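## Task

On the desk closest to arm3, build a three-high stack, bottom to top: the wooden block with three small holes, then the short square timber piece, then the small red wooden block. Each item must lie on a long side, sit roughly centred over the one beneath, and not overhang any desk edge. Every other object must finish resting directly on the furniture it started on. The attempt fails if any object from a furniture top ends up on the floor unheld, or if any object goes inside or beneath furniture, even while gripped. The stack must stand without a robot supporting it. Finally open the gripper and pull the arm away.

## Robot and tools

Setup. Three identical i2rt Big YAM arms, named arm1, arm2 and arm3, each with six revolute joints, a two-finger parallel gripper and a wrist camera. Two fixed room cameras, room_a and room_b, also watch the scene. Reach is roughly 1.0 m from each arm's joint1 axis. Arms act independently; one stalling does not pause the others. Loose objects may occasionally get nudged by outside disturbances.

Frames. There is one shared scene frame with its origin on the floor and +z upward. The hand point is midway between the fingertips; its z axis runs along the fingers and the fingers close along its y axis. Each arm's foot pose is not printed. Camera calibration (intrinsics K, distortion D, T_world_to_cam, pos_world) is given in OpenCV convention; room cameras may be off by a couple of degrees and millimetres, and wrist camera poses inherit joint reading errors.

execute_actions. Argument "actions" is a list holding either zero or one action. An action is an object keyed by arm name ("arm1", "arm2", "arm3"), each containing "joints", an object of absolute joint targets by name, not offsets. Keys and ranges: joint1_rad -2.879 to 2.879 (base yaw, positive counter-clockwise seen from above, 0 points where the foot faces); joint2_rad 0 to 3.141 (shoulder, 0 has the upper arm pointing back roughly level, increasing lifts it up then forward); joint3_rad 0 to 3.019 (elbow, 0 fully folded, increasing opens); joint4_rad -1.692 to 1.57 (hand pitch, positive tips fingers up); joint5_rad -1.57 to 1.57 (hand sideways swing, positive toward the arm's right); joint6_rad -2.094 to 2.094 (hand roll, positive clockwise viewed from behind); gripper_m 0 to 0.093 metres, the fingertip gap. Angles are radians. Completion tolerances are about ±0.045, 0.14, 0.09, 0.055, 0.03, 0.035 rad and ±0.003 m. You may name only some joints or some arms; all named motions start at once and may finish at different times. Omitted joints may keep driving toward earlier targets. An unknown key or out-of-range number rejects the whole call with no motion. Optional "cameras" lists camera names from arm1_cam_wrist, arm2_cam_wrist, arm3_cam_wrist, room_a, room_b or "all"; omitted or null means all, [] means none. An empty actions list just reports state and images. Joints move at different speeds, so the hand can sweep a wide path between postures.

wait: "seconds" from 0 to 10; commands nothing new and returns the same state and images.

zoom_image: "camera" plus "region" [x0, y0, x1, y1] in pixels of that camera's latest full image, origin top-left, at most 504 by 504.

read_manual: optional "section", only "licences"; returns licence text, moves nothing.

finished_scene: "scene" integer 1 or 2; irreversible, ends the scene after the last command is held, and reports success plus the next scene's task.

Results. Each result gives per-arm state (joint_positions, joint torques, status) and images in the order the "pictures" line names. joint_status tells how each commanded joint ended: reached, "off_target" (stopped short and may still push), "contact_stop" or "time_out" (target dropped and joint holds its resting place, though a timed-out joint may keep a nearby target and keep pushing, shown in on_its_own). "joint command not followed", usually with a "cause:" line, means a self/inter-arm clearance check blocked that arm's joint targets; the gripper part still runs, and blocked joints read "not_followed" and may be retried with later actions. on_its_own lists what the call did not command; "held at" is the target being held, not the actual position. Torque readings include offsets, friction and noise, and are nonzero in free air. A stop reported in one result cancels the rest of that reply's motion calls for the scene. To relieve a pushing joint, command it to its reported position; tiny target changes may not move it.

Hazards. The arms do not halt on contact and can press hard. Squeezing two robots together fails the run; strong impacts may too. The clearance check can react late and ignores fingers, gripper housings and wrist cameras. Holding loads or pushing heats motors, including while you are composing replies; MOTOR HOT warns from 85 °C, and at 100 °C the arm goes limp and falls (OVER-TEMPERATURE FAULT, joints read limit_stop_at_motor_heat; resend targets afterwards). Some heat carries into the next scene. Avoid dropping, slipping, slamming or hard shoves of objects, never let anything fall to the floor or pass under or into furniture, and finish with grippers open and arms clear of the stack.

Each tool is called as name(argument=value, ...), one argument or row to a line, values as JSON.

## Session

execute_actions(
  actions=[],
)

Scene clock: 0.00 s.
Joint torques (N m, as the arm reports them, + toward a larger angle): no reading
Motor temperatures (°C, as the motors report them): arm1=[24 24 25 25 26 26] | arm2=[25 23 27 26 24 27] | arm3=[26 26 25 27 24 23]
arm1.joint_positions: joint1_rad=+0.279 joint2_rad=+0.355 joint3_rad=+1.418 joint4_rad=-1.332 joint5_rad=+0.080 joint6_rad=+0.165 gripper_m=+0.095
arm1.joint_status: not commanded
arm1.hand: x=+1.0739 y=-0.4332 z=+1.3390 quat_wxyz=(-0.466, -0.589, -0.529, +0.396) (m; scene frame)
arm2.joint_positions: joint1_rad=-0.040 joint2_rad=+0.466 joint3_rad=+1.627 joint4_rad=-1.494 joint5_rad=+0.151 joint6_rad=-0.040 gripper_m=+0.094
arm2.joint_status: not commanded
arm2.hand: x=+0.0082 y=-0.0746 z=+1.5012 quat_wxyz=(-0.526, +0.408, -0.705, -0.246) (m; scene frame)
arm3.joint_positions: joint1_rad=+0.175 joint2_rad=+0.524 joint3_rad=+1.436 joint4_rad=-1.537 joint5_rad=-0.001 joint6_rad=-0.786 gripper_m=+0.094
arm3.joint_status: not commanded
arm3.hand: x=-1.0717 y=+0.3319 z=+1.3614 quat_wxyz=(-0.087, -0.497, -0.738, +0.449) (m; scene frame)
pictures: arm1_cam_wrist, arm2_cam_wrist, arm3_cam_wrist, room_a, room_b
Images, in order (width x height): arm1_cam_wrist 672x504, arm2_cam_wrist 672x504, arm3_cam_wrist 672x504, room_a 672x504, room_b 672x504.

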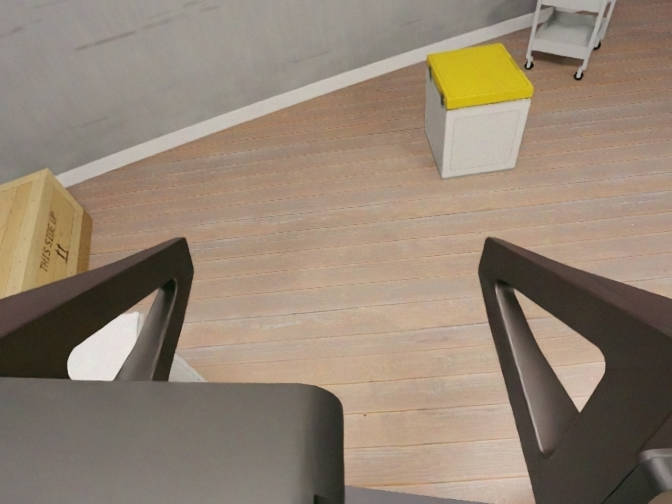

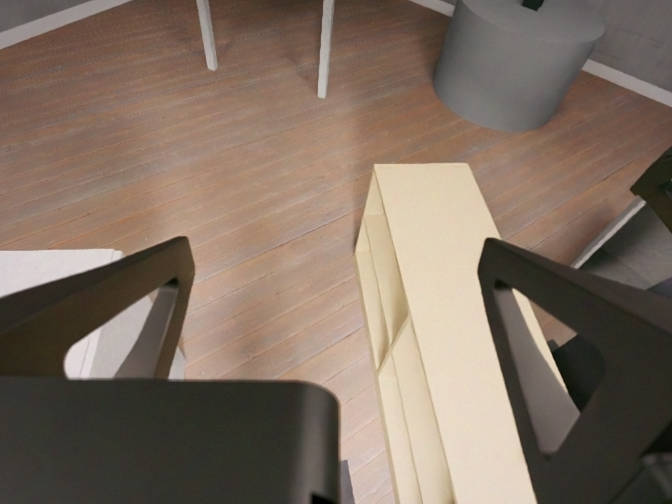

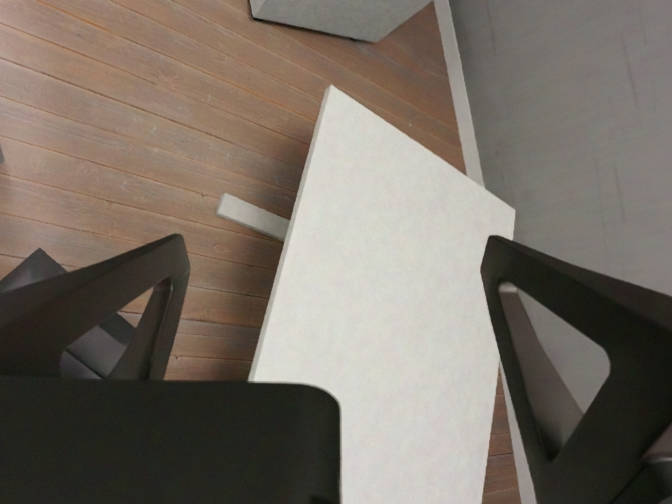

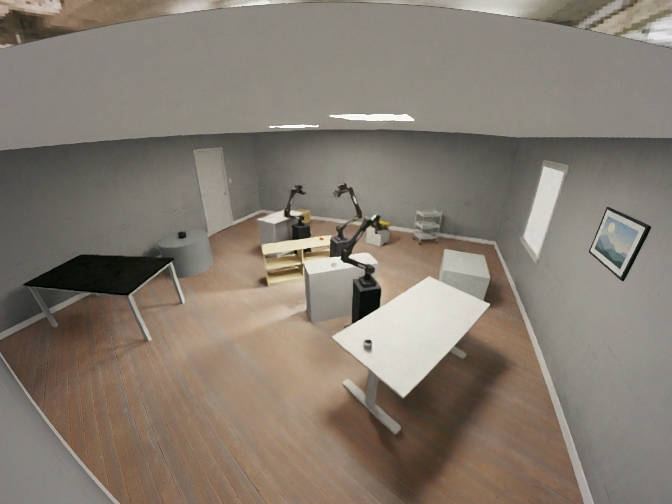

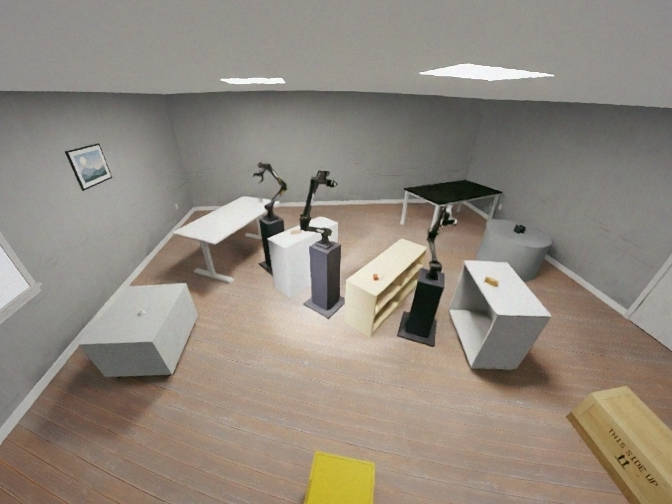

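zoom_image(
  camera="room_b",
  region=[240, 150, 560, 380],
)

zoom_image(
  camera="room_a",
  region=[240, 170, 440, 330],
)

Region (240, 150, 560, 380) of room_b's 672x504 image, scaled by 1.575, with more detail than that image has; it fills the top 362 rows of this view, and the rest is white.

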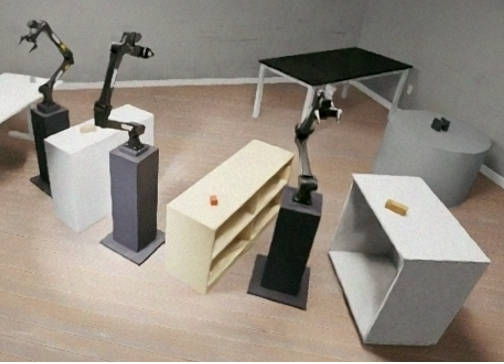

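Region (240, 170, 440, 330) of room_a's 672x504 image, scaled by 2.520, with more detail than that image has; it fills the top 403 rows of this view, and the rest is white.

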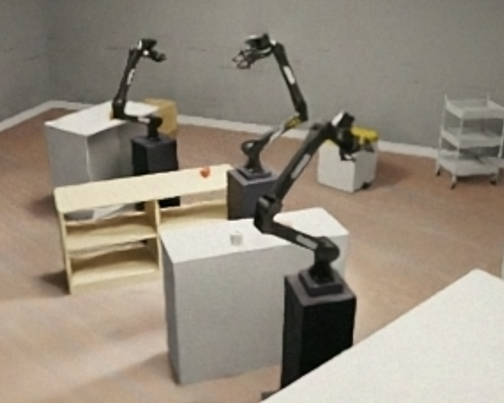

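execute_actions(
  actions=[
    {"arm1":{"joints":{"joint1_rad":2.07,"joint2_rad":1.2,"joint3_rad":1.2,"joint4_rad":-1.0,"joint5_rad":0,"joint6_rad":0}},"arm2":{"joints":{"joint1_rad":-1.4,"joint2_rad":1.2,"joint3_rad":1.2,"joint4_rad":-1.0,"joint5_rad":0,"joint6_rad":0}},"arm3":{"joints":{"joint1_rad":1.52,"joint2_rad":1.0,"joint3_rad":1.0,"joint4_rad":-1.0,"joint5_rad":0,"joint6_rad":0}}},
  ],
)

Scene clock: 54.57 s.
Joint torques (N m, as the arm reports them, + toward a larger angle): arm1=[-0.67 -9.64  9.45  1.19 -0.03 -0.26] | arm2=[ 0.12 -8.12  9.76  1.54  0.06  0.01] | arm3=[-0.55 -5.74 12.1   2.17  0.05  0.08]
Motor temperatures (°C, as the motors report them): arm1=[24 24 28 25 26 26] | arm2=[25 24 29 26 24 27] | arm3=[26 26 28 27 24 23]
arm1.joint_positions: joint1_rad=+2.070 joint2_rad=+1.207 joint3_rad=+1.188 joint4_rad=-1.006 joint5_rad=+0.001 joint6_rad=+0.009 gripper_m=+0.095
arm1.joint_status: all done
arm1.hand: x=+1.5083 y=-0.1743 z=+1.0291 quat_wxyz=(-0.261, +0.157, -0.952, -0.039) (m; scene frame)
arm2.joint_positions: joint1_rad=-1.402 joint2_rad=+1.212 joint3_rad=+1.191 joint4_rad=-1.011 joint5_rad=+0.000 joint6_rad=-0.007 gripper_m=+0.094
arm2.joint_status: all done
arm2.hand: x=+0.3875 y=-0.2612 z=+1.1574 quat_wxyz=(-0.262, -0.112, -0.958, +0.034) (m; scene frame)
arm3.joint_positions: joint1_rad=+1.515 joint2_rad=+1.018 joint3_rad=+0.973 joint4_rad=-1.018 joint5_rad=+0.000 joint6_rad=-0.012 gripper_m=+0.094
arm3.joint_status: all done
arm3.hand: x=-0.7012 y=+0.2536 z=+1.0802 quat_wxyz=(-0.238, -0.295, -0.922, +0.081) (m; scene frame)
pictures: arm1_cam_wrist, arm2_cam_wrist, arm3_cam_wrist, room_a, room_b
camera_calibration (this result's frames):
arm1_cam_wrist: T_world_to_cam=[[0.319973, -0.947415, -0.00465422, -0.641862], [-0.944678, -0.319415, 0.0745451, 1.29867], [-0.0721118, -0.0194557, -0.997207, 1.25502], [0, 0, 0, 1]] pos_world=[1.5227, -0.168878, 1.15172]
arm2_cam_wrist: T_world_to_cam=[[-0.230187, -0.972988, 0.0175757, -0.188985], [-0.97002, 0.230856, 0.0759331, 0.357425], [-0.0779395, 0.000429968, -0.996958, 1.30801], [0, 0, 0, 1]] pos_world=[0.405153, -0.266956, 1.28021]
arm3_cam_wrist: T_world_to_cam=[[-0.566895, -0.823541, 0.0202521, -0.210534], [-0.816627, 0.565031, 0.117728, -0.838522], [-0.108397, 0.0502011, -0.992839, 1.10512], [0, 0, 0, 1]] pos_world=[-0.684318, 0.244928, 1.20019]
Images, in order (width x height): arm1_cam_wrist 672x504, arm2_cam_wrist 672x504, arm3_cam_wrist 672x504, room_a 672x504, room_b 672x504.

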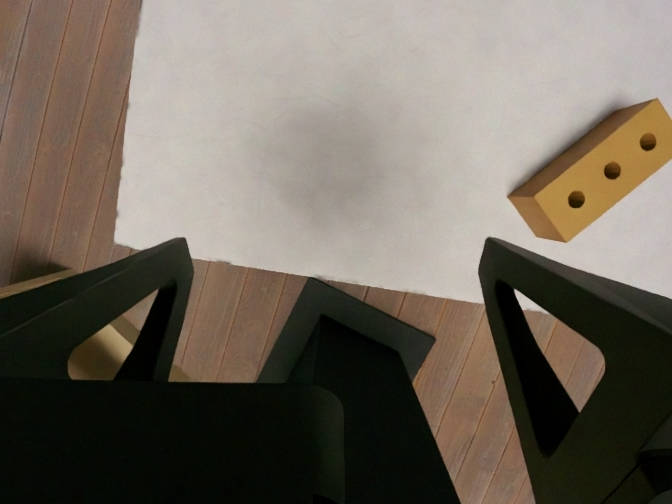

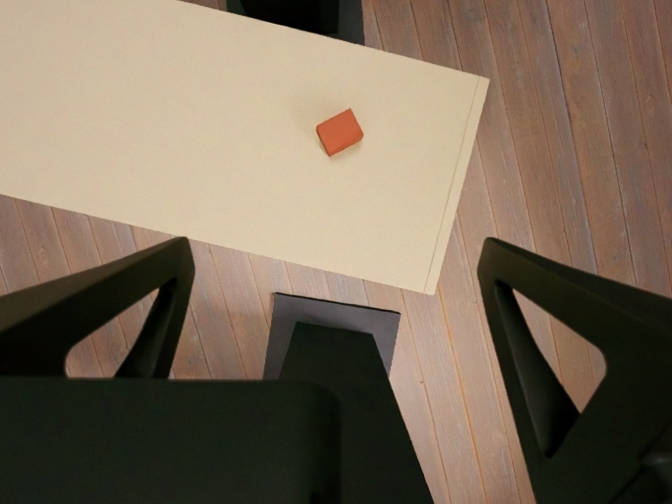

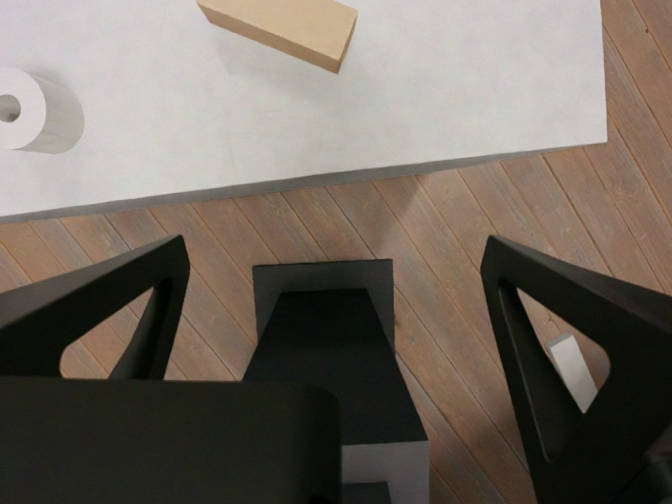

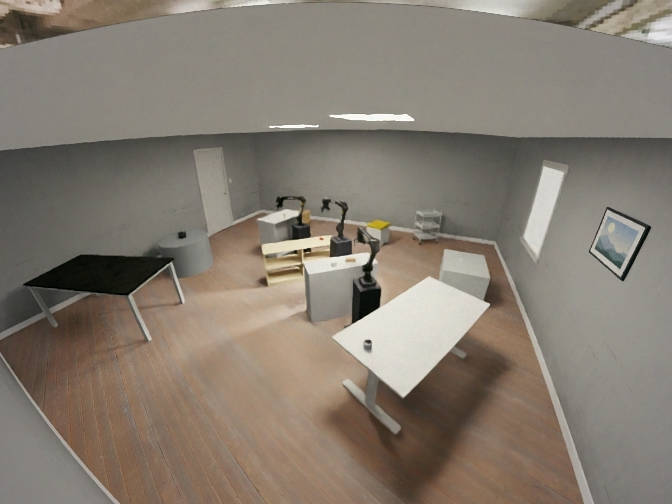

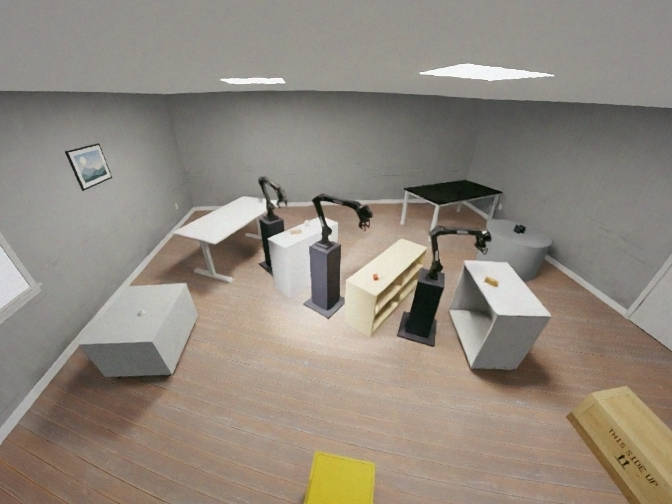

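execute_actions(
  actions=[
    {"arm1":{"joints":{"joint1_rad":1.645,"joint2_rad":1.847,"joint3_rad":1.796,"joint4_rad":-1.52,"joint6_rad":0.47}},"arm2":{"joints":{"joint1_rad":-1.441,"joint2_rad":2.212,"joint3_rad":1.619,"joint4_rad":-0.978,"joint6_rad":1.07}},"arm3":{"joints":{"joint1_rad":1.588,"joint2_rad":1.88,"joint3_rad":1.567,"joint4_rad":-1.258,"joint6_rad":-1.12}}},
  ],
  cameras=["arm1_cam_wrist","arm2_cam_wrist","arm3_cam_wrist"],
)

Scene clock: 109.43 s.
Joint torques (N m, as the arm reports them, + toward a larger angle): arm1=[ -0.15 -18.43  10.63  -0.19   0.03  -0.01] | arm2=[ -0.37 -18.     7.73   0.14   0.15  -0.06] | arm3=[ -0.6  -15.87  12.64   0.08  -0.02  -0.1 ]
Motor temperatures (°C, as the motors report them): arm1=[24 25 31 25 26 26] | arm2=[25 24 33 26 24 27] | arm3=[26 27 31 27 24 23]
arm1.joint_positions: joint1_rad=+1.635 joint2_rad=+1.851 joint3_rad=+1.752 joint4_rad=-1.513 joint5_rad=+0.000 joint6_rad=+0.460 gripper_m=+0.095
arm1.joint_status: all done
arm1.hand: x=+1.6311 y=-0.3833 z=+0.9319 quat_wxyz=(+0.022, -0.278, -0.960, +0.012) (m; scene frame)
arm2.joint_positions: joint1_rad=-1.440 joint2_rad=+2.223 joint3_rad=+1.604 joint4_rad=-0.976 joint5_rad=+0.000 joint6_rad=+1.061 gripper_m=+0.094
arm2.joint_status: all done
arm2.hand: x=+0.5256 y=-0.3197 z=+0.7896 quat_wxyz=(+0.013, -0.621, -0.784, +0.006) (m; scene frame)
arm3.joint_positions: joint1_rad=+1.584 joint2_rad=+1.903 joint3_rad=+1.514 joint4_rad=-1.247 joint5_rad=+0.000 joint6_rad=-1.108 gripper_m=+0.094
arm3.joint_status: all done
arm3.hand: x=-0.5473 y=+0.1867 z=+0.8999 quat_wxyz=(+0.023, +0.269, -0.963, -0.023) (m; scene frame)
pictures: arm1_cam_wrist, arm2_cam_wrist, arm3_cam_wrist
camera_calibration (this result's frames):
arm1_cam_wrist: T_world_to_cam=[[-0.537872, -0.842681, 0.0241429, 0.53292], [-0.666039, 0.442331, 0.600613, 0.702368], [-0.516804, 0.306972, -0.799175, 1.82881], [0, 0, 0, 1]] pos_world=[1.69958, -0.422992, 1.02682]
arm2_cam_wrist: T_world_to_cam=[[-0.97084, -0.237141, 0.0351301, 0.403017], [-0.17281, 0.793844, 0.583051, -0.106696], [-0.166153, 0.559978, -0.811676, 1.03109], [0, 0, 0, 1]] pos_world=[0.544145, -0.397114, 0.884958]
arm3_cam_wrist: T_world_to_cam=[[0.535299, -0.842762, -0.0566311, 0.501374], [-0.650609, -0.454148, 0.608652, -0.81442], [-0.538668, -0.288966, -0.791413, 0.592719], [0, 0, 0, 1]] pos_world=[-0.478974, 0.223947, 0.993177]
Images, in order (width x height): arm1_cam_wrist 672x504, arm2_cam_wrist 672x504, arm3_cam_wrist 672x504.

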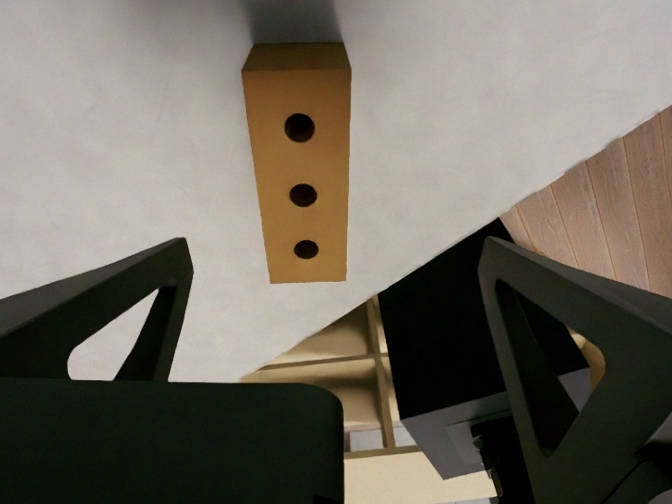

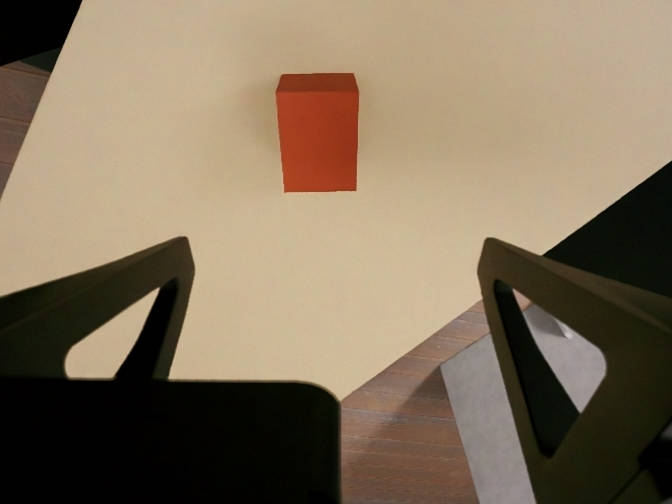

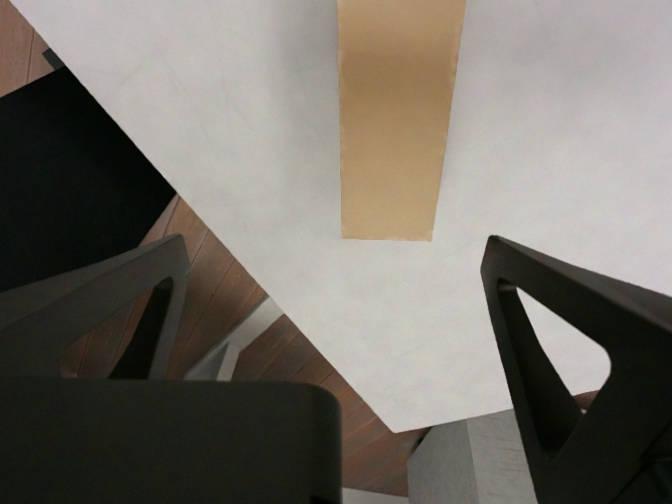

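execute_actions(
  actions=[
    {"arm1":{"joints":{"joint1_rad":1.685,"joint2_rad":1.83,"joint3_rad":1.60,"joint4_rad":-1.31,"joint6_rad":0.51}},"arm2":{"joints":{"joint2_rad":2.42,"joint3_rad":1.63,"joint4_rad":-0.757}},"arm3":{"joints":{"joint1_rad":1.605,"joint2_rad":1.955,"joint3_rad":1.56,"joint4_rad":-1.115,"joint6_rad":-1.10}}},
  ],
  cameras=["arm1_cam_wrist","arm2_cam_wrist","arm3_cam_wrist"],
)

Scene clock: 144.33 s.
Joint torques (N m, as the arm reports them, + toward a larger angle): arm1=[ -0.45 -16.48   8.1    0.46   0.04  -0.02] | arm2=[ -0.37 -18.68   7.07   0.58   0.17   0.  ] | arm3=[ -0.12 -14.13  11.72   1.14  -0.02   0.07]
Motor temperatures (°C, as the motors report them): arm1=[24 26 33 25 26 26] | arm2=[25 26 32 26 24 27] | arm3=[26 28 32 27 24 23]
arm1.joint_positions: joint1_rad=+1.684 joint2_rad=+1.822 joint3_rad=+1.592 joint4_rad=-1.319 joint5_rad=+0.000 joint6_rad=+0.500 gripper_m=+0.095
arm1.joint_status: all done
arm1.hand: x=+1.6304 y=-0.3560 z=+0.8872 quat_wxyz=(-0.009, -0.273, -0.962, +0.006) (m; scene frame)
arm2.joint_positions: joint1_rad=-1.440 joint2_rad=+2.426 joint3_rad=+1.611 joint4_rad=-0.766 joint5_rad=+0.000 joint6_rad=+1.062 gripper_m=+0.094
arm2.joint_status: all done
arm2.hand: x=+0.5257 y=-0.3200 z=+0.6706 quat_wxyz=(+0.007, -0.621, -0.784, +0.004) (m; scene frame)
arm3.joint_positions: joint1_rad=+1.595 joint2_rad=+1.948 joint3_rad=+1.514 joint4_rad=-1.129 joint5_rad=+0.000 joint6_rad=-1.108 gripper_m=+0.094
arm3.joint_status: all done
arm3.hand: x=-0.5219 y=+0.1784 z=+0.8743 quat_wxyz=(-0.001, +0.275, -0.961, +0.004) (m; scene frame)
pictures: arm1_cam_wrist, arm2_cam_wrist, arm3_cam_wrist
camera_calibration (this result's frames):
arm1_cam_wrist: T_world_to_cam=[[-0.529621, -0.848218, -0.00521981, 0.567228], [-0.70725, 0.438187, 0.554787, 0.823101], [-0.468294, 0.297519, -0.831976, 1.73096], [0, 0, 0, 1]] pos_world=[1.69315, -0.394532, 0.986431]
arm2_cam_wrist: T_world_to_cam=[[-0.971398, -0.236318, 0.0232111, 0.415849], [-0.179887, 0.796178, 0.577704, -0.0289299], [-0.155002, 0.557005, -0.815916, 0.930658], [0, 0, 0, 1]] pos_world=[0.543005, -0.397076, 0.7664]
arm3_cam_wrist: T_world_to_cam=[[0.546888, -0.837159, 0.00884008, 0.427093], [-0.681938, -0.439313, 0.584778, -0.784282], [-0.485668, -0.325836, -0.811146, 0.635267], [0, 0, 0, 1]] pos_world=[-0.459875, 0.219992, 0.970149]
Images, in order (width x height): arm1_cam_wrist 672x504, arm2_cam_wrist 672x504, arm3_cam_wrist 672x504.

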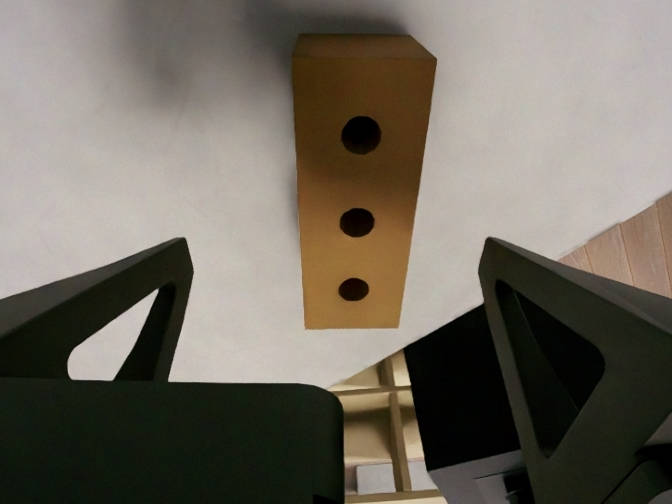

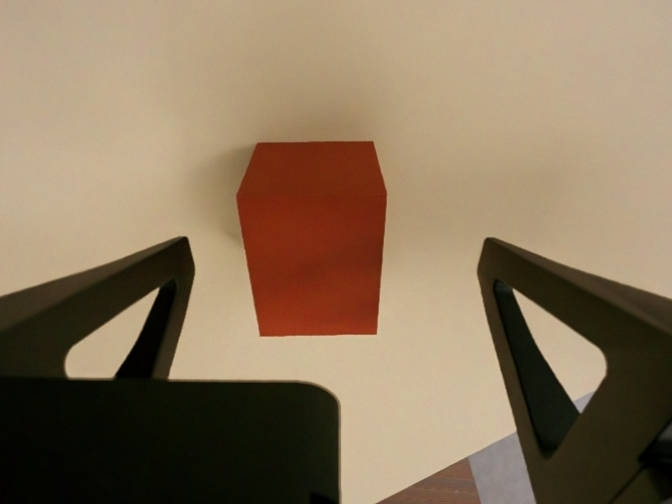

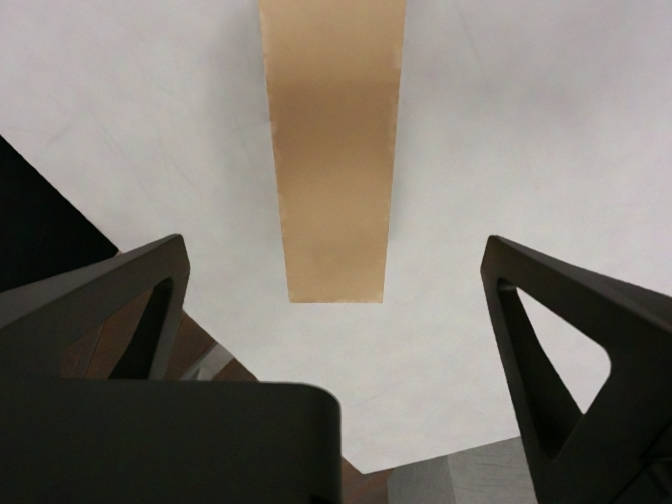

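execute_actions(
  actions=[
    {"arm1":{"joints":{"joint1_rad":1.67,"joint2_rad":1.868,"joint3_rad":1.515,"joint4_rad":-1.20}},"arm2":{"joints":{"joint2_rad":2.455,"joint3_rad":1.64,"joint4_rad":-0.715}},"arm3":{"joints":{"joint1_rad":1.62,"joint2_rad":2.045,"joint3_rad":1.485,"joint4_rad":-0.98}}},
  ],
  cameras=["arm1_cam_wrist","arm2_cam_wrist","arm3_cam_wrist"],
)

Scene clock: 174.07 s.
Joint torques (N m, as the arm reports them, + toward a larger angle): arm1=[ -1.85 -16.83   7.71   0.44   0.04  -0.02] | arm2=[ -0.39 -16.3    7.72   0.67   0.16   0.  ] | arm3=[ -0.36 -15.26   8.36   1.17  -0.02   0.07]
Motor temperatures (°C, as the motors report them): arm1=[24 26 31 25 26 26] | arm2=[25 27 31 26 24 27] | arm3=[26 28 32 27 24 23]
arm1.joint_positions: joint1_rad=+1.683 joint2_rad=+1.861 joint3_rad=+1.509 joint4_rad=-1.208 joint5_rad=+0.000 joint6_rad=+0.500 gripper_m=+0.095
arm1.joint_status: all done
arm1.hand: x=+1.6273 y=-0.3573 z=+0.8358 quat_wxyz=(-0.003, -0.274, -0.962, +0.007) (m; scene frame)
arm2.joint_positions: joint1_rad=-1.440 joint2_rad=+2.426 joint3_rad=+1.611 joint4_rad=-0.725 joint5_rad=+0.000 joint6_rad=+1.062 gripper_m=+0.094
arm2.joint_status: all done
arm2.hand: x=+0.5354 y=-0.3227 z=+0.6706 quat_wxyz=(-0.012, -0.621, -0.783, -0.004) (m; scene frame)
arm3.joint_positions: joint1_rad=+1.612 joint2_rad=+2.052 joint3_rad=+1.475 joint4_rad=-0.994 joint5_rad=+0.000 joint6_rad=-1.108 gripper_m=+0.094
arm3.joint_status: all done
arm3.hand: x=-0.5135 y=+0.1843 z=+0.8036 quat_wxyz=(+0.001, +0.283, -0.959, +0.000) (m; scene frame)
pictures: arm1_cam_wrist, arm2_cam_wrist, arm3_cam_wrist
camera_calibration (this result's frames):
arm1_cam_wrist: T_world_to_cam=[[-0.530766, -0.847518, 0.000502389, 0.561604], [-0.70008, 0.438766, 0.563358, 0.831307], [-0.477677, 0.29866, -0.826213, 1.69801], [0, 0, 0, 1]] pos_world=[1.69116, -0.395907, 0.934312]
arm2_cam_wrist: T_world_to_cam=[[-0.971593, -0.23634, -0.0122589, 0.44845], [-0.202304, 0.802563, 0.561218, 0.0000979713], [-0.1228, 0.547756, -0.827577, 0.921323], [0, 0, 0, 1]] pos_world=[0.548869, -0.398752, 0.767908]
arm3_cam_wrist: T_world_to_cam=[[0.560877, -0.827898, 0.00119375, 0.439731], [-0.670228, -0.453213, 0.587701, -0.728367], [-0.486016, -0.330428, -0.809077, 0.582946], [0, 0, 0, 1]] pos_world=[-0.451486, 0.226569, 0.899185]
Images, in order (width x height): arm1_cam_wrist 672x504, arm2_cam_wrist 672x504, arm3_cam_wrist 672x504.

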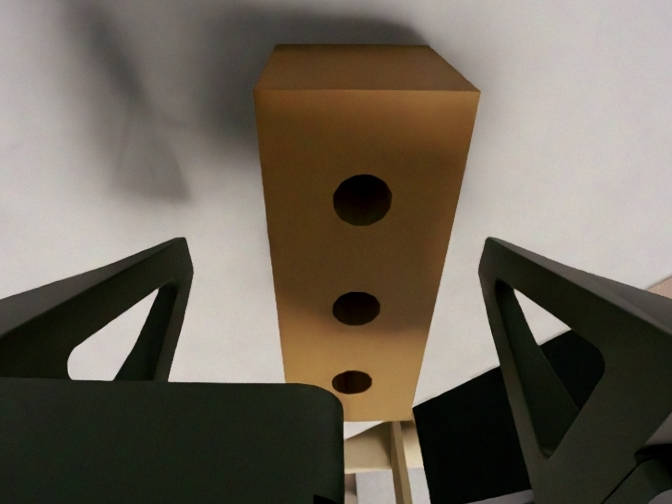

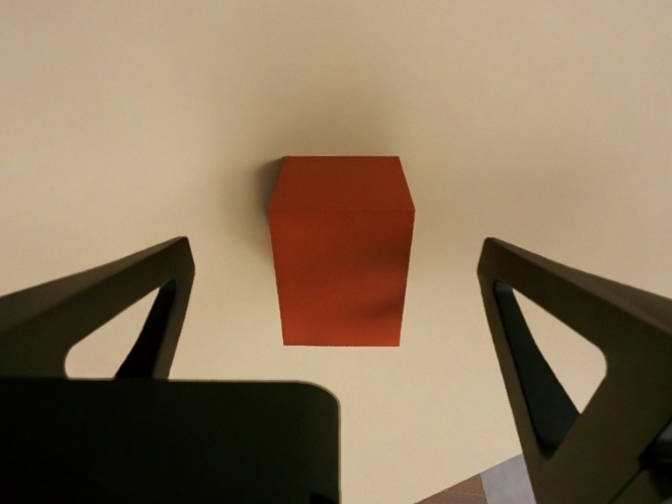

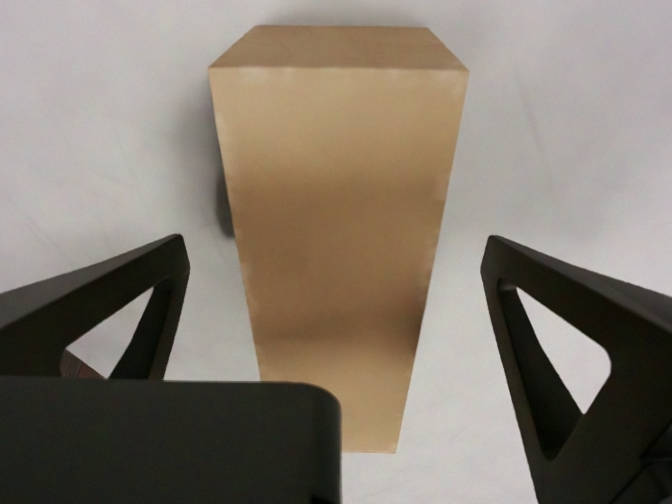

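execute_actions(
  actions=[
    {"arm1":{"joints":{"gripper_m":0.03}},"arm2":{"joints":{"joint2_rad":2.48,"joint4_rad":-0.70}},"arm3":{"joints":{"joint2_rad":1.88,"joint3_rad":1.567,"joint4_rad":-1.258}}},
  ],
  cameras=["arm2_cam_wrist"],
)

Scene clock: 190.60 s.
Joint torques (N m, as the arm reports them, + toward a larger angle): arm1=[ -1.72 -17.16   7.64   0.39   0.05  -0.03] | arm2=[ -0.41 -15.67   7.66   0.64   0.15   0.01] | arm3=[ -0.23 -14.41  11.34   0.15  -0.02   0.07]
Motor temperatures (°C, as the motors report them): arm1=[24 27 31 25 26 26] | arm2=[25 27 32 26 24 27] | arm3=[26 29 31 27 24 23]
arm1.joint_positions: joint1_rad=+1.682 joint2_rad=+1.861 joint3_rad=+1.509 joint4_rad=-1.207 joint5_rad=+0.000 joint6_rad=+0.501 gripper_m=+0.045
arm1.joint_status: gripper_m off_target (ended at +0.045, target +0.030)
arm1.hand: x=+1.6275 y=-0.3581 z=+0.8358 quat_wxyz=(-0.004, -0.275, -0.961, +0.007) (m; scene frame)
arm2.joint_positions: joint1_rad=-1.440 joint2_rad=+2.447 joint3_rad=+1.611 joint4_rad=-0.710 joint5_rad=+0.000 joint6_rad=+1.062 gripper_m=+0.094
arm2.joint_status: all done
arm2.hand: x=+0.5320 y=-0.3218 z=+0.6579 quat_wxyz=(-0.009, -0.621, -0.784, -0.003) (m; scene frame)
arm3.joint_positions: joint1_rad=+1.612 joint2_rad=+1.879 joint3_rad=+1.532 joint4_rad=-1.246 joint5_rad=+0.000 joint6_rad=-1.108 gripper_m=+0.094
arm3.joint_status: all done
arm3.hand: x=-0.5324 y=+0.1959 z=+0.9185 quat_wxyz=(+0.009, +0.283, -0.959, -0.008) (m; scene frame)
pictures: arm2_cam_wrist
camera_calibration (this result's frames):
arm2_cam_wrist: T_world_to_cam=[[-0.971655, -0.23631, -0.00662346, 0.441559], [-0.198786, 0.801561, 0.563901, 0.0018011], [-0.127946, 0.549234, -0.825816, 0.911967], [0, 0, 0, 1]] pos_world=[0.546083, -0.397982, 0.755026]
Images, in order (width x height): arm2_cam_wrist 672x504.

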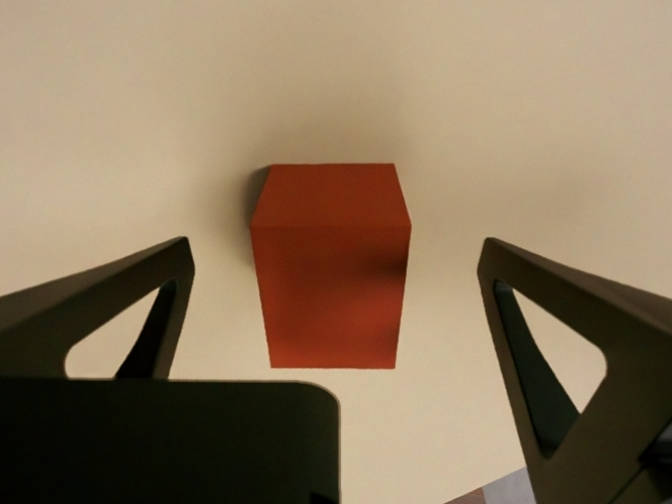

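execute_actions(
  actions=[
    {"arm1":{"joints":{"joint2_rad":1.75,"joint3_rad":1.72,"joint4_rad":-1.52}},"arm2":{"joints":{"joint2_rad":2.50,"joint4_rad":-0.69}},"arm3":{"joints":{"joint1_rad":-1.0,"joint2_rad":1.2,"joint3_rad":1.2,"joint4_rad":-1.0,"joint6_rad":0}}},
  ],
  cameras=["arm2_cam_wrist","arm3_cam_wrist","room_b"],
)

Scene clock: 200.00 s.
Joint torques (N m, as the arm reports them, + toward a larger angle): arm1=[ -1.8  -15.97   9.69  -0.14   0.05  -0.03] | arm2=[ -0.48 -16.29   7.49   0.61   0.16  -0.01] | arm3=[-0.73 -6.95  9.98  1.93  0.03  0.09]
Motor temperatures (°C, as the motors report them): arm1=[24 27 32 25 26 26] | arm2=[25 27 32 26 24 27] | arm3=[26 29 31 27 24 23]
arm1.joint_positions: joint1_rad=+1.682 joint2_rad=+1.743 joint3_rad=+1.694 joint4_rad=-1.512 joint5_rad=+0.000 joint6_rad=+0.501 gripper_m=+0.045
arm1.joint_status: all done
arm1.hand: x=+1.6092 y=-0.3552 z=+0.9666 quat_wxyz=(-0.003, -0.275, -0.961, +0.007) (m; scene frame)
arm2.joint_positions: joint1_rad=-1.440 joint2_rad=+2.467 joint3_rad=+1.611 joint4_rad=-0.700 joint5_rad=+0.000 joint6_rad=+1.062 gripper_m=+0.094
arm2.joint_status: all done
arm2.hand: x=+0.5280 y=-0.3207 z=+0.6464 quat_wxyz=(-0.005, -0.621, -0.784, -0.001) (m; scene frame)
arm3.joint_positions: joint1_rad=-0.999 joint2_rad=+1.198 joint3_rad=+1.200 joint4_rad=-1.009 joint5_rad=+0.000 joint6_rad=-0.011 gripper_m=+0.094
arm3.joint_status: all done
arm3.hand: x=-1.4697 y=+0.4820 z=+1.1261 quat_wxyz=(+0.001, -0.960, -0.003, +0.279) (m; scene frame)
pictures: arm2_cam_wrist, arm3_cam_wrist, room_b
camera_calibration (this result's frames):
arm2_cam_wrist: T_world_to_cam=[[-0.971683, -0.236285, 0.00100147, 0.432962], [-0.194, 0.800198, 0.567492, 0.00130511], [-0.134891, 0.551229, -0.823378, 0.904084], [0, 0, 0, 1]] pos_world=[0.542908, -0.397099, 0.743228]
arm3_cam_wrist: T_world_to_cam=[[-0.0223559, 0.999608, 0.0168633, -0.533591], [0.998037, 0.0213273, 0.0588888, 1.3948], [0.058506, 0.0181467, -0.998122, 1.32264], [0, 0, 0, 1]] pos_world=[-1.48137, 0.479632, 1.24702]
Images, in order (width x height): arm2_cam_wrist 672x504, arm3_cam_wrist 672x504, room_b 672x504.

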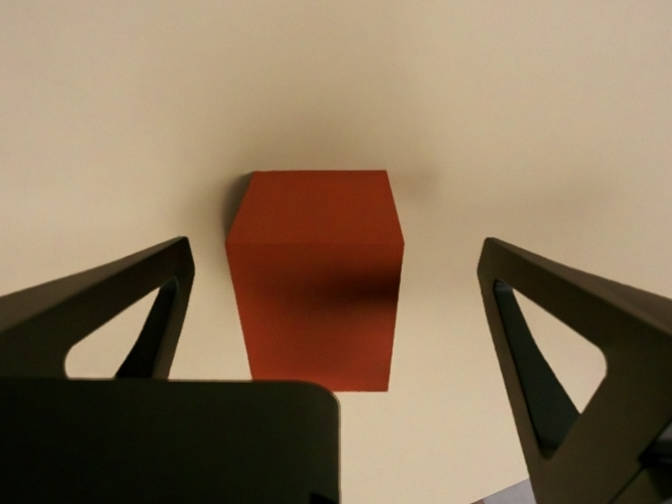

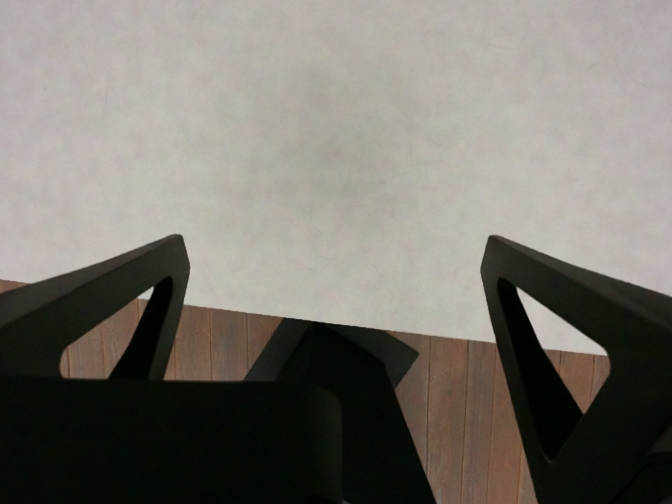

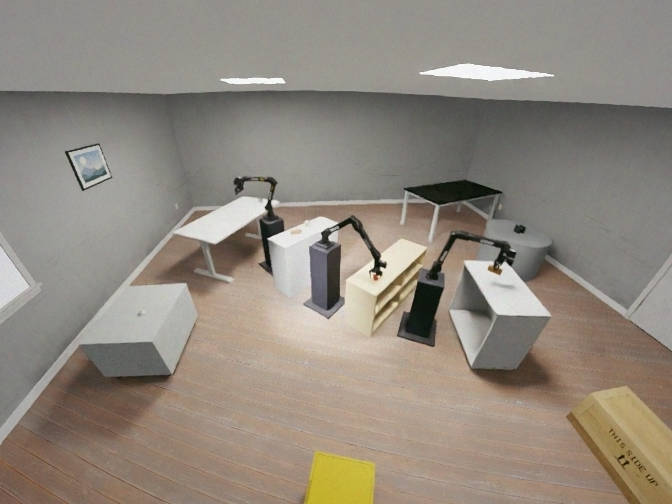

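execute_actions(
  actions=[
    {"arm1":{"joints":{"joint1_rad":-0.3,"joint6_rad":1.34}},"arm2":{"joints":{"gripper_m":0.025}}},
  ],
  cameras=["arm1_cam_wrist"],
)

execute_actions(
  actions=[
    {"arm2":{"joints":{"joint2_rad":1.9,"joint3_rad":1.65,"joint4_rad":-1.3}}},
  ],
  cameras=["arm2_cam_wrist"],
)

Scene clock: 217.83 s.
Joint torques (N m, as the arm reports them, + toward a larger angle): arm1=[ -0.33 -17.25   9.56  -0.19   0.05  -0.02] | arm2=[ -0.39 -15.91   7.51   0.6    0.15   0.01] | arm3=[-1.12 -6.8   9.95  1.91  0.03  0.09]
Motor temperatures (°C, as the motors report them): arm1=[24 27 33 25 26 26] | arm2=[25 27 32 26 24 27] | arm3=[26 28 31 27 24 23]
arm1.joint_positions: joint1_rad=-0.310 joint2_rad=+1.760 joint3_rad=+1.694 joint4_rad=-1.512 joint5_rad=+0.001 joint6_rad=+1.330 gripper_m=+0.045
arm1.joint_status: all done
arm1.hand: x=+0.8246 y=-0.8032 z=+0.9706 quat_wxyz=(-0.004, -0.993, +0.118, +0.002) (m; scene frame)
arm2.joint_positions: joint1_rad=-1.440 joint2_rad=+2.467 joint3_rad=+1.611 joint4_rad=-0.699 joint5_rad=+0.000 joint6_rad=+1.062 gripper_m=+0.044
arm2.joint_status: gripper_m off_target (ended at +0.044, target +0.025)
arm2.hand: x=+0.5282 y=-0.3208 z=+0.6465 quat_wxyz=(-0.006, -0.621, -0.783, -0.001) (m; scene frame)
arm3.joint_positions: joint1_rad=-0.999 joint2_rad=+1.198 joint3_rad=+1.200 joint4_rad=-1.009 joint5_rad=+0.000 joint6_rad=-0.011 gripper_m=+0.094
arm3.joint_status: not commanded
arm3.hand: x=-1.4697 y=+0.4820 z=+1.1261 quat_wxyz=(+0.001, -0.960, -0.003, +0.279) (m; scene frame)
pictures: arm1_cam_wrist
camera_calibration (this result's frames):
arm1_cam_wrist: T_world_to_cam=[[0.239288, 0.970759, -0.0191747, 0.602151], [0.800983, -0.1862, 0.568995, -1.35619], [0.548787, -0.151512, -0.822118, 0.347144], [0, 0, 0, 1]] pos_world=[0.75169, -0.784469, 1.0686]
Images, in order (width x height): arm1_cam_wrist 672x504.

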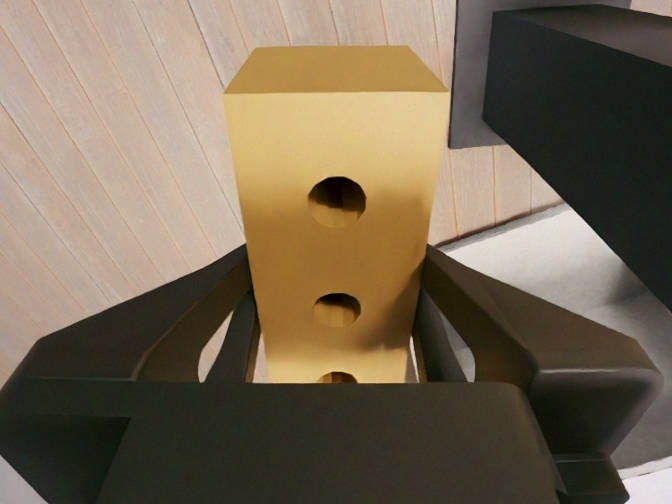

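Scene clock: 219.53 s.
Joint torques (N m, as the arm reports them, + toward a larger angle): arm1=[ -0.01 -17.39   9.54  -0.2    0.04  -0.02] | arm2=[ -0.33 -15.11   8.79  -0.08   0.14   0.  ] | arm3=[-1.05 -6.8   9.97  1.93  0.02  0.09]
Motor temperatures (°C, as the motors report them): arm1=[24 27 33 25 26 26] | arm2=[25 27 32 26 24 27] | arm3=[26 28 31 27 24 23]
arm1.joint_positions: joint1_rad=-0.310 joint2_rad=+1.760 joint3_rad=+1.694 joint4_rad=-1.512 joint5_rad=+0.001 joint6_rad=+1.330 gripper_m=+0.045
arm1.joint_status: not commanded
arm1.hand: x=+0.8246 y=-0.8032 z=+0.9706 quat_wxyz=(-0.004, -0.993, +0.118, +0.002) (m; scene frame)
arm2.joint_positions: joint1_rad=-1.440 joint2_rad=+1.889 joint3_rad=+1.641 joint4_rad=-1.291 joint5_rad=+0.000 joint6_rad=+1.062 gripper_m=+0.044
arm2.joint_status: all done
arm2.hand: x=+0.4998 y=-0.3119 z=+0.9963 quat_wxyz=(-0.013, -0.621, -0.783, -0.004) (m; scene frame)
arm3.joint_positions: joint1_rad=-0.999 joint2_rad=+1.198 joint3_rad=+1.200 joint4_rad=-1.009 joint5_rad=+0.000 joint6_rad=-0.011 gripper_m=+0.094
arm3.joint_status: not commanded
arm3.hand: x=-1.4697 y=+0.4820 z=+1.1261 quat_wxyz=(+0.001, -0.960, -0.003, +0.279) (m; scene frame)
pictures: arm2_cam_wrist
camera_calibration (this result's frames):
arm2_cam_wrist: T_world_to_cam=[[-0.971672, -0.235971, -0.0130706, 0.421399], [-0.202552, 0.803018, 0.560477, -0.197557], [-0.12176, 0.547247, -0.828067, 1.18034], [0, 0, 0, 1]] pos_world=[0.513164, -0.387856, 1.09363]
Images, in order (width x height): arm2_cam_wrist 672x504.

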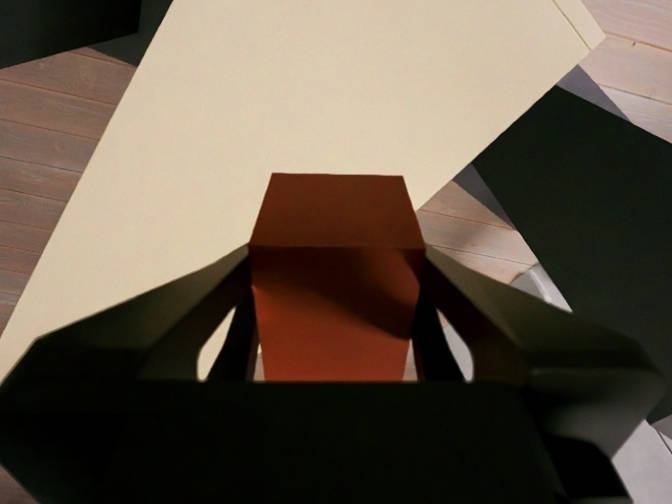

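execute_actions(
  actions=[
    {"arm1":{"joints":{"joint1_rad":-1.38}},"arm2":{"joints":{"joint1_rad":1.792,"joint6_rad":0.417}}},
  ],
  cameras=["arm1_cam_wrist","arm2_cam_wrist"],
)

Scene clock: 245.70 s.
Joint torques (N m, as the arm reports them, + toward a larger angle): arm1=[  0.14 -17.46   9.54  -0.2   -0.04  -0.03] | arm2=[ -0.37 -14.64   8.73   0.     0.17  -0.14] | arm3=[-1.07 -6.79  9.97  1.91  0.03  0.09]
Motor temperatures (°C, as the motors report them): arm1=[24 27 33 25 26 26] | arm2=[25 27 33 26 24 27] | arm3=[26 28 32 27 24 23]
arm1.joint_positions: joint1_rad=-1.390 joint2_rad=+1.760 joint3_rad=+1.694 joint4_rad=-1.512 joint5_rad=+0.003 joint6_rad=+1.331 gripper_m=+0.045
arm1.joint_status: all done
arm1.hand: x=+0.5338 y=-0.3317 z=+0.9660 quat_wxyz=(-0.004, -0.791, +0.612, -0.003) (m; scene frame)
arm2.joint_positions: joint1_rad=+1.797 joint2_rad=+1.889 joint3_rad=+1.641 joint4_rad=-1.291 joint5_rad=-0.002 joint6_rad=+0.423 gripper_m=+0.044
arm2.joint_status: all done
arm2.hand: x=-0.6332 y=-0.0440 z=+1.0020 quat_wxyz=(+0.004, +0.954, -0.299, -0.018) (m; scene frame)
arm3.joint_positions: joint1_rad=-0.999 joint2_rad=+1.198 joint3_rad=+1.200 joint4_rad=-1.009 joint5_rad=+0.000 joint6_rad=-0.011 gripper_m=+0.094
arm3.joint_status: not commanded
arm3.hand: x=-1.4697 y=+0.4820 z=+1.1261 quat_wxyz=(+0.001, -0.960, -0.003, +0.279) (m; scene frame)
pictures: arm1_cam_wrist, arm2_cam_wrist
camera_calibration (this result's frames):
arm1_cam_wrist: T_world_to_cam=[[0.969058, 0.246447, -0.0137718, -0.421102], [0.20843, -0.787129, 0.580504, -0.926949], [0.132224, -0.565413, -0.814141, 0.651784], [0, 0, 0, 1]] pos_world=[0.515095, -0.257321, 1.06294]
arm2_cam_wrist: T_world_to_cam=[[0.563633, 0.82598, -0.00869653, 0.398314], [0.69443, -0.468112, 0.546477, -0.119313], [0.447308, -0.314052, -0.837429, 1.23236], [0, 0, 0, 1]] pos_world=[-0.692895, 0.00217515, 1.10068]
Images, in order (width x height): arm1_cam_wrist 672x504, arm2_cam_wrist 672x504.

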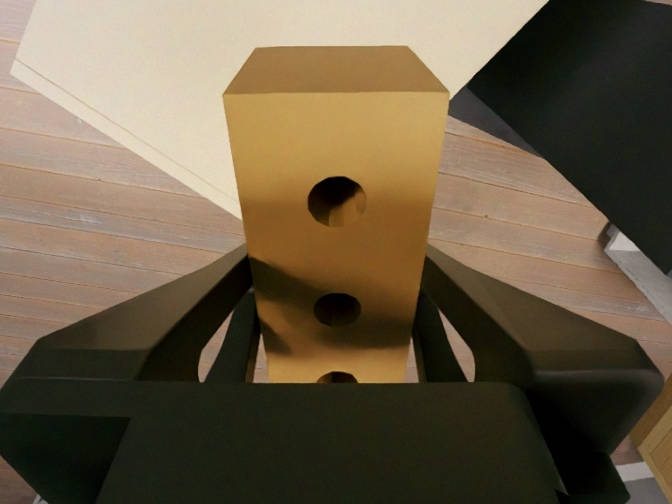

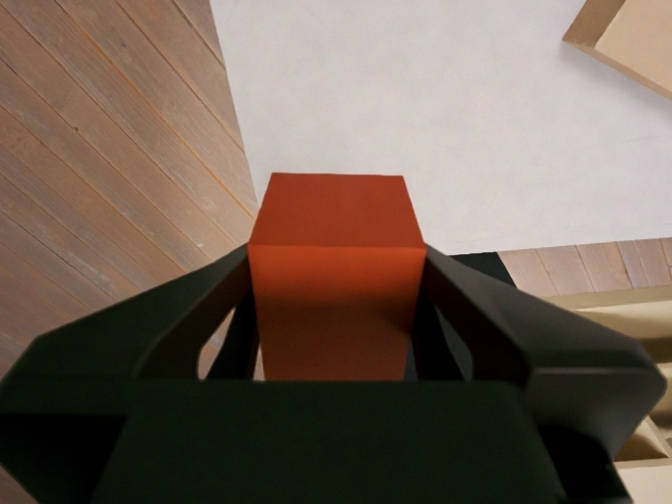

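execute_actions(
  actions=[
    {"arm1":{"joints":{"joint2_rad":2.0,"joint3_rad":1.335,"joint4_rad":-0.885}},"arm2":{"joints":{"joint1_rad":1.77,"joint2_rad":2.14,"joint3_rad":1.64,"joint4_rad":-1.045}}},
  ],
  cameras=["arm1_cam_wrist","arm2_cam_wrist","room_b"],
)

zoom_image(
  camera="room_b",
  region=[260, 200, 420, 300],
)

Scene clock: 257.03 s.
Joint torques (N m, as the arm reports them, + toward a larger angle): arm1=[  0.15 -17.04   7.78   0.    -0.04  -0.03] | arm2=[ -0.25 -18.63   7.58   0.6    0.17  -0.13] | arm3=[-1.09 -6.81  9.96  1.92  0.03  0.1 ]
Motor temperatures (°C, as the motors report them): arm1=[24 27 33 25 26 26] | arm2=[25 27 33 26 24 27] | arm3=[26 28 32 27 24 23]
arm1.joint_positions: joint1_rad=-1.390 joint2_rad=+2.000 joint3_rad=+1.304 joint4_rad=-0.890 joint5_rad=+0.003 joint6_rad=+1.332 gripper_m=+0.045
arm1.joint_status: all done
arm1.hand: x=+0.5405 y=-0.3353 z=+0.7029 quat_wxyz=(-0.002, -0.791, +0.612, -0.007) (m; scene frame)
arm2.joint_positions: joint1_rad=+1.771 joint2_rad=+2.157 joint3_rad=+1.633 joint4_rad=-1.054 joint5_rad=-0.002 joint6_rad=+0.423 gripper_m=+0.044
arm2.joint_status: all done
arm2.hand: x=-0.6647 y=-0.0224 z=+0.8443 quat_wxyz=(+0.002, +0.950, -0.311, +0.001) (m; scene frame)
arm3.joint_positions: joint1_rad=-0.999 joint2_rad=+1.198 joint3_rad=+1.200 joint4_rad=-1.009 joint5_rad=+0.000 joint6_rad=-0.011 gripper_m=+0.094
arm3.joint_status: not commanded
arm3.hand: x=-1.4697 y=+0.4820 z=+1.1261 quat_wxyz=(+0.001, -0.960, -0.003, +0.279) (m; scene frame)
pictures: arm1_cam_wrist, arm2_cam_wrist, room_b
camera_calibration (this result's frames):
arm1_cam_wrist: T_world_to_cam=[[0.969205, 0.2462, -0.00523425, -0.436468], [0.203126, -0.787258, 0.582207, -0.776852], [0.139219, -0.565342, -0.813023, 0.430087], [0, 0, 0, 1]] pos_world=[0.520949, -0.260978, 0.799675]
arm2_cam_wrist: T_world_to_cam=[[0.584544, 0.811335, 0.00657467, 0.397463], [0.66133, -0.481132, 0.57546, -0.0479398], [0.470055, -0.332034, -0.817803, 1.11927], [0, 0, 0, 1]] pos_world=[-0.726751, 0.0260962, 0.940321]
Images, in order (width x height): arm1_cam_wrist 672x504, arm2_cam_wrist 672x504, room_b 672x504.

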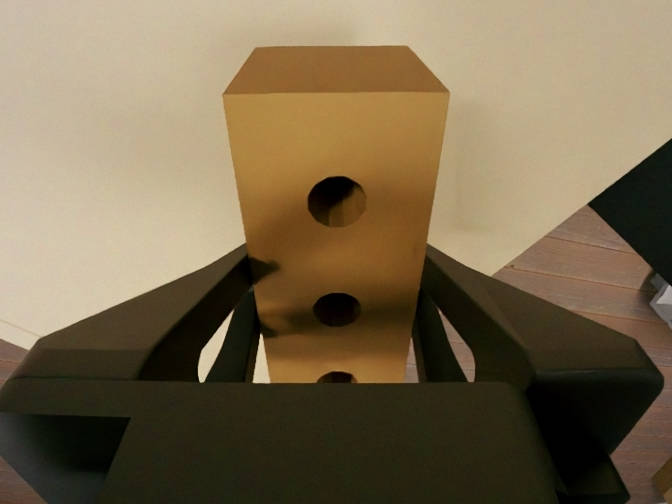

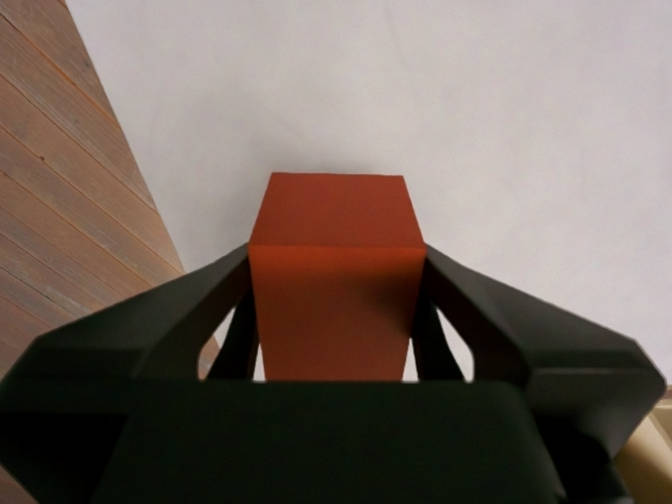

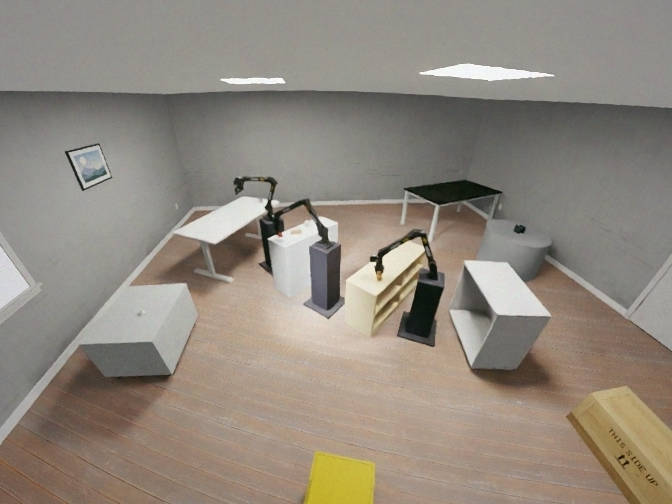

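Region (260, 200, 420, 300) of room_b's 672x504 image, scaled by 3.150, with more detail than that image has; it fills the top 315 rows of this view, and the rest is white.

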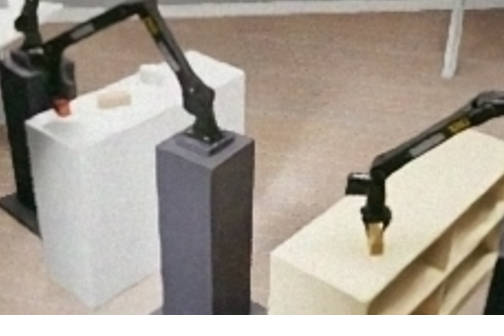

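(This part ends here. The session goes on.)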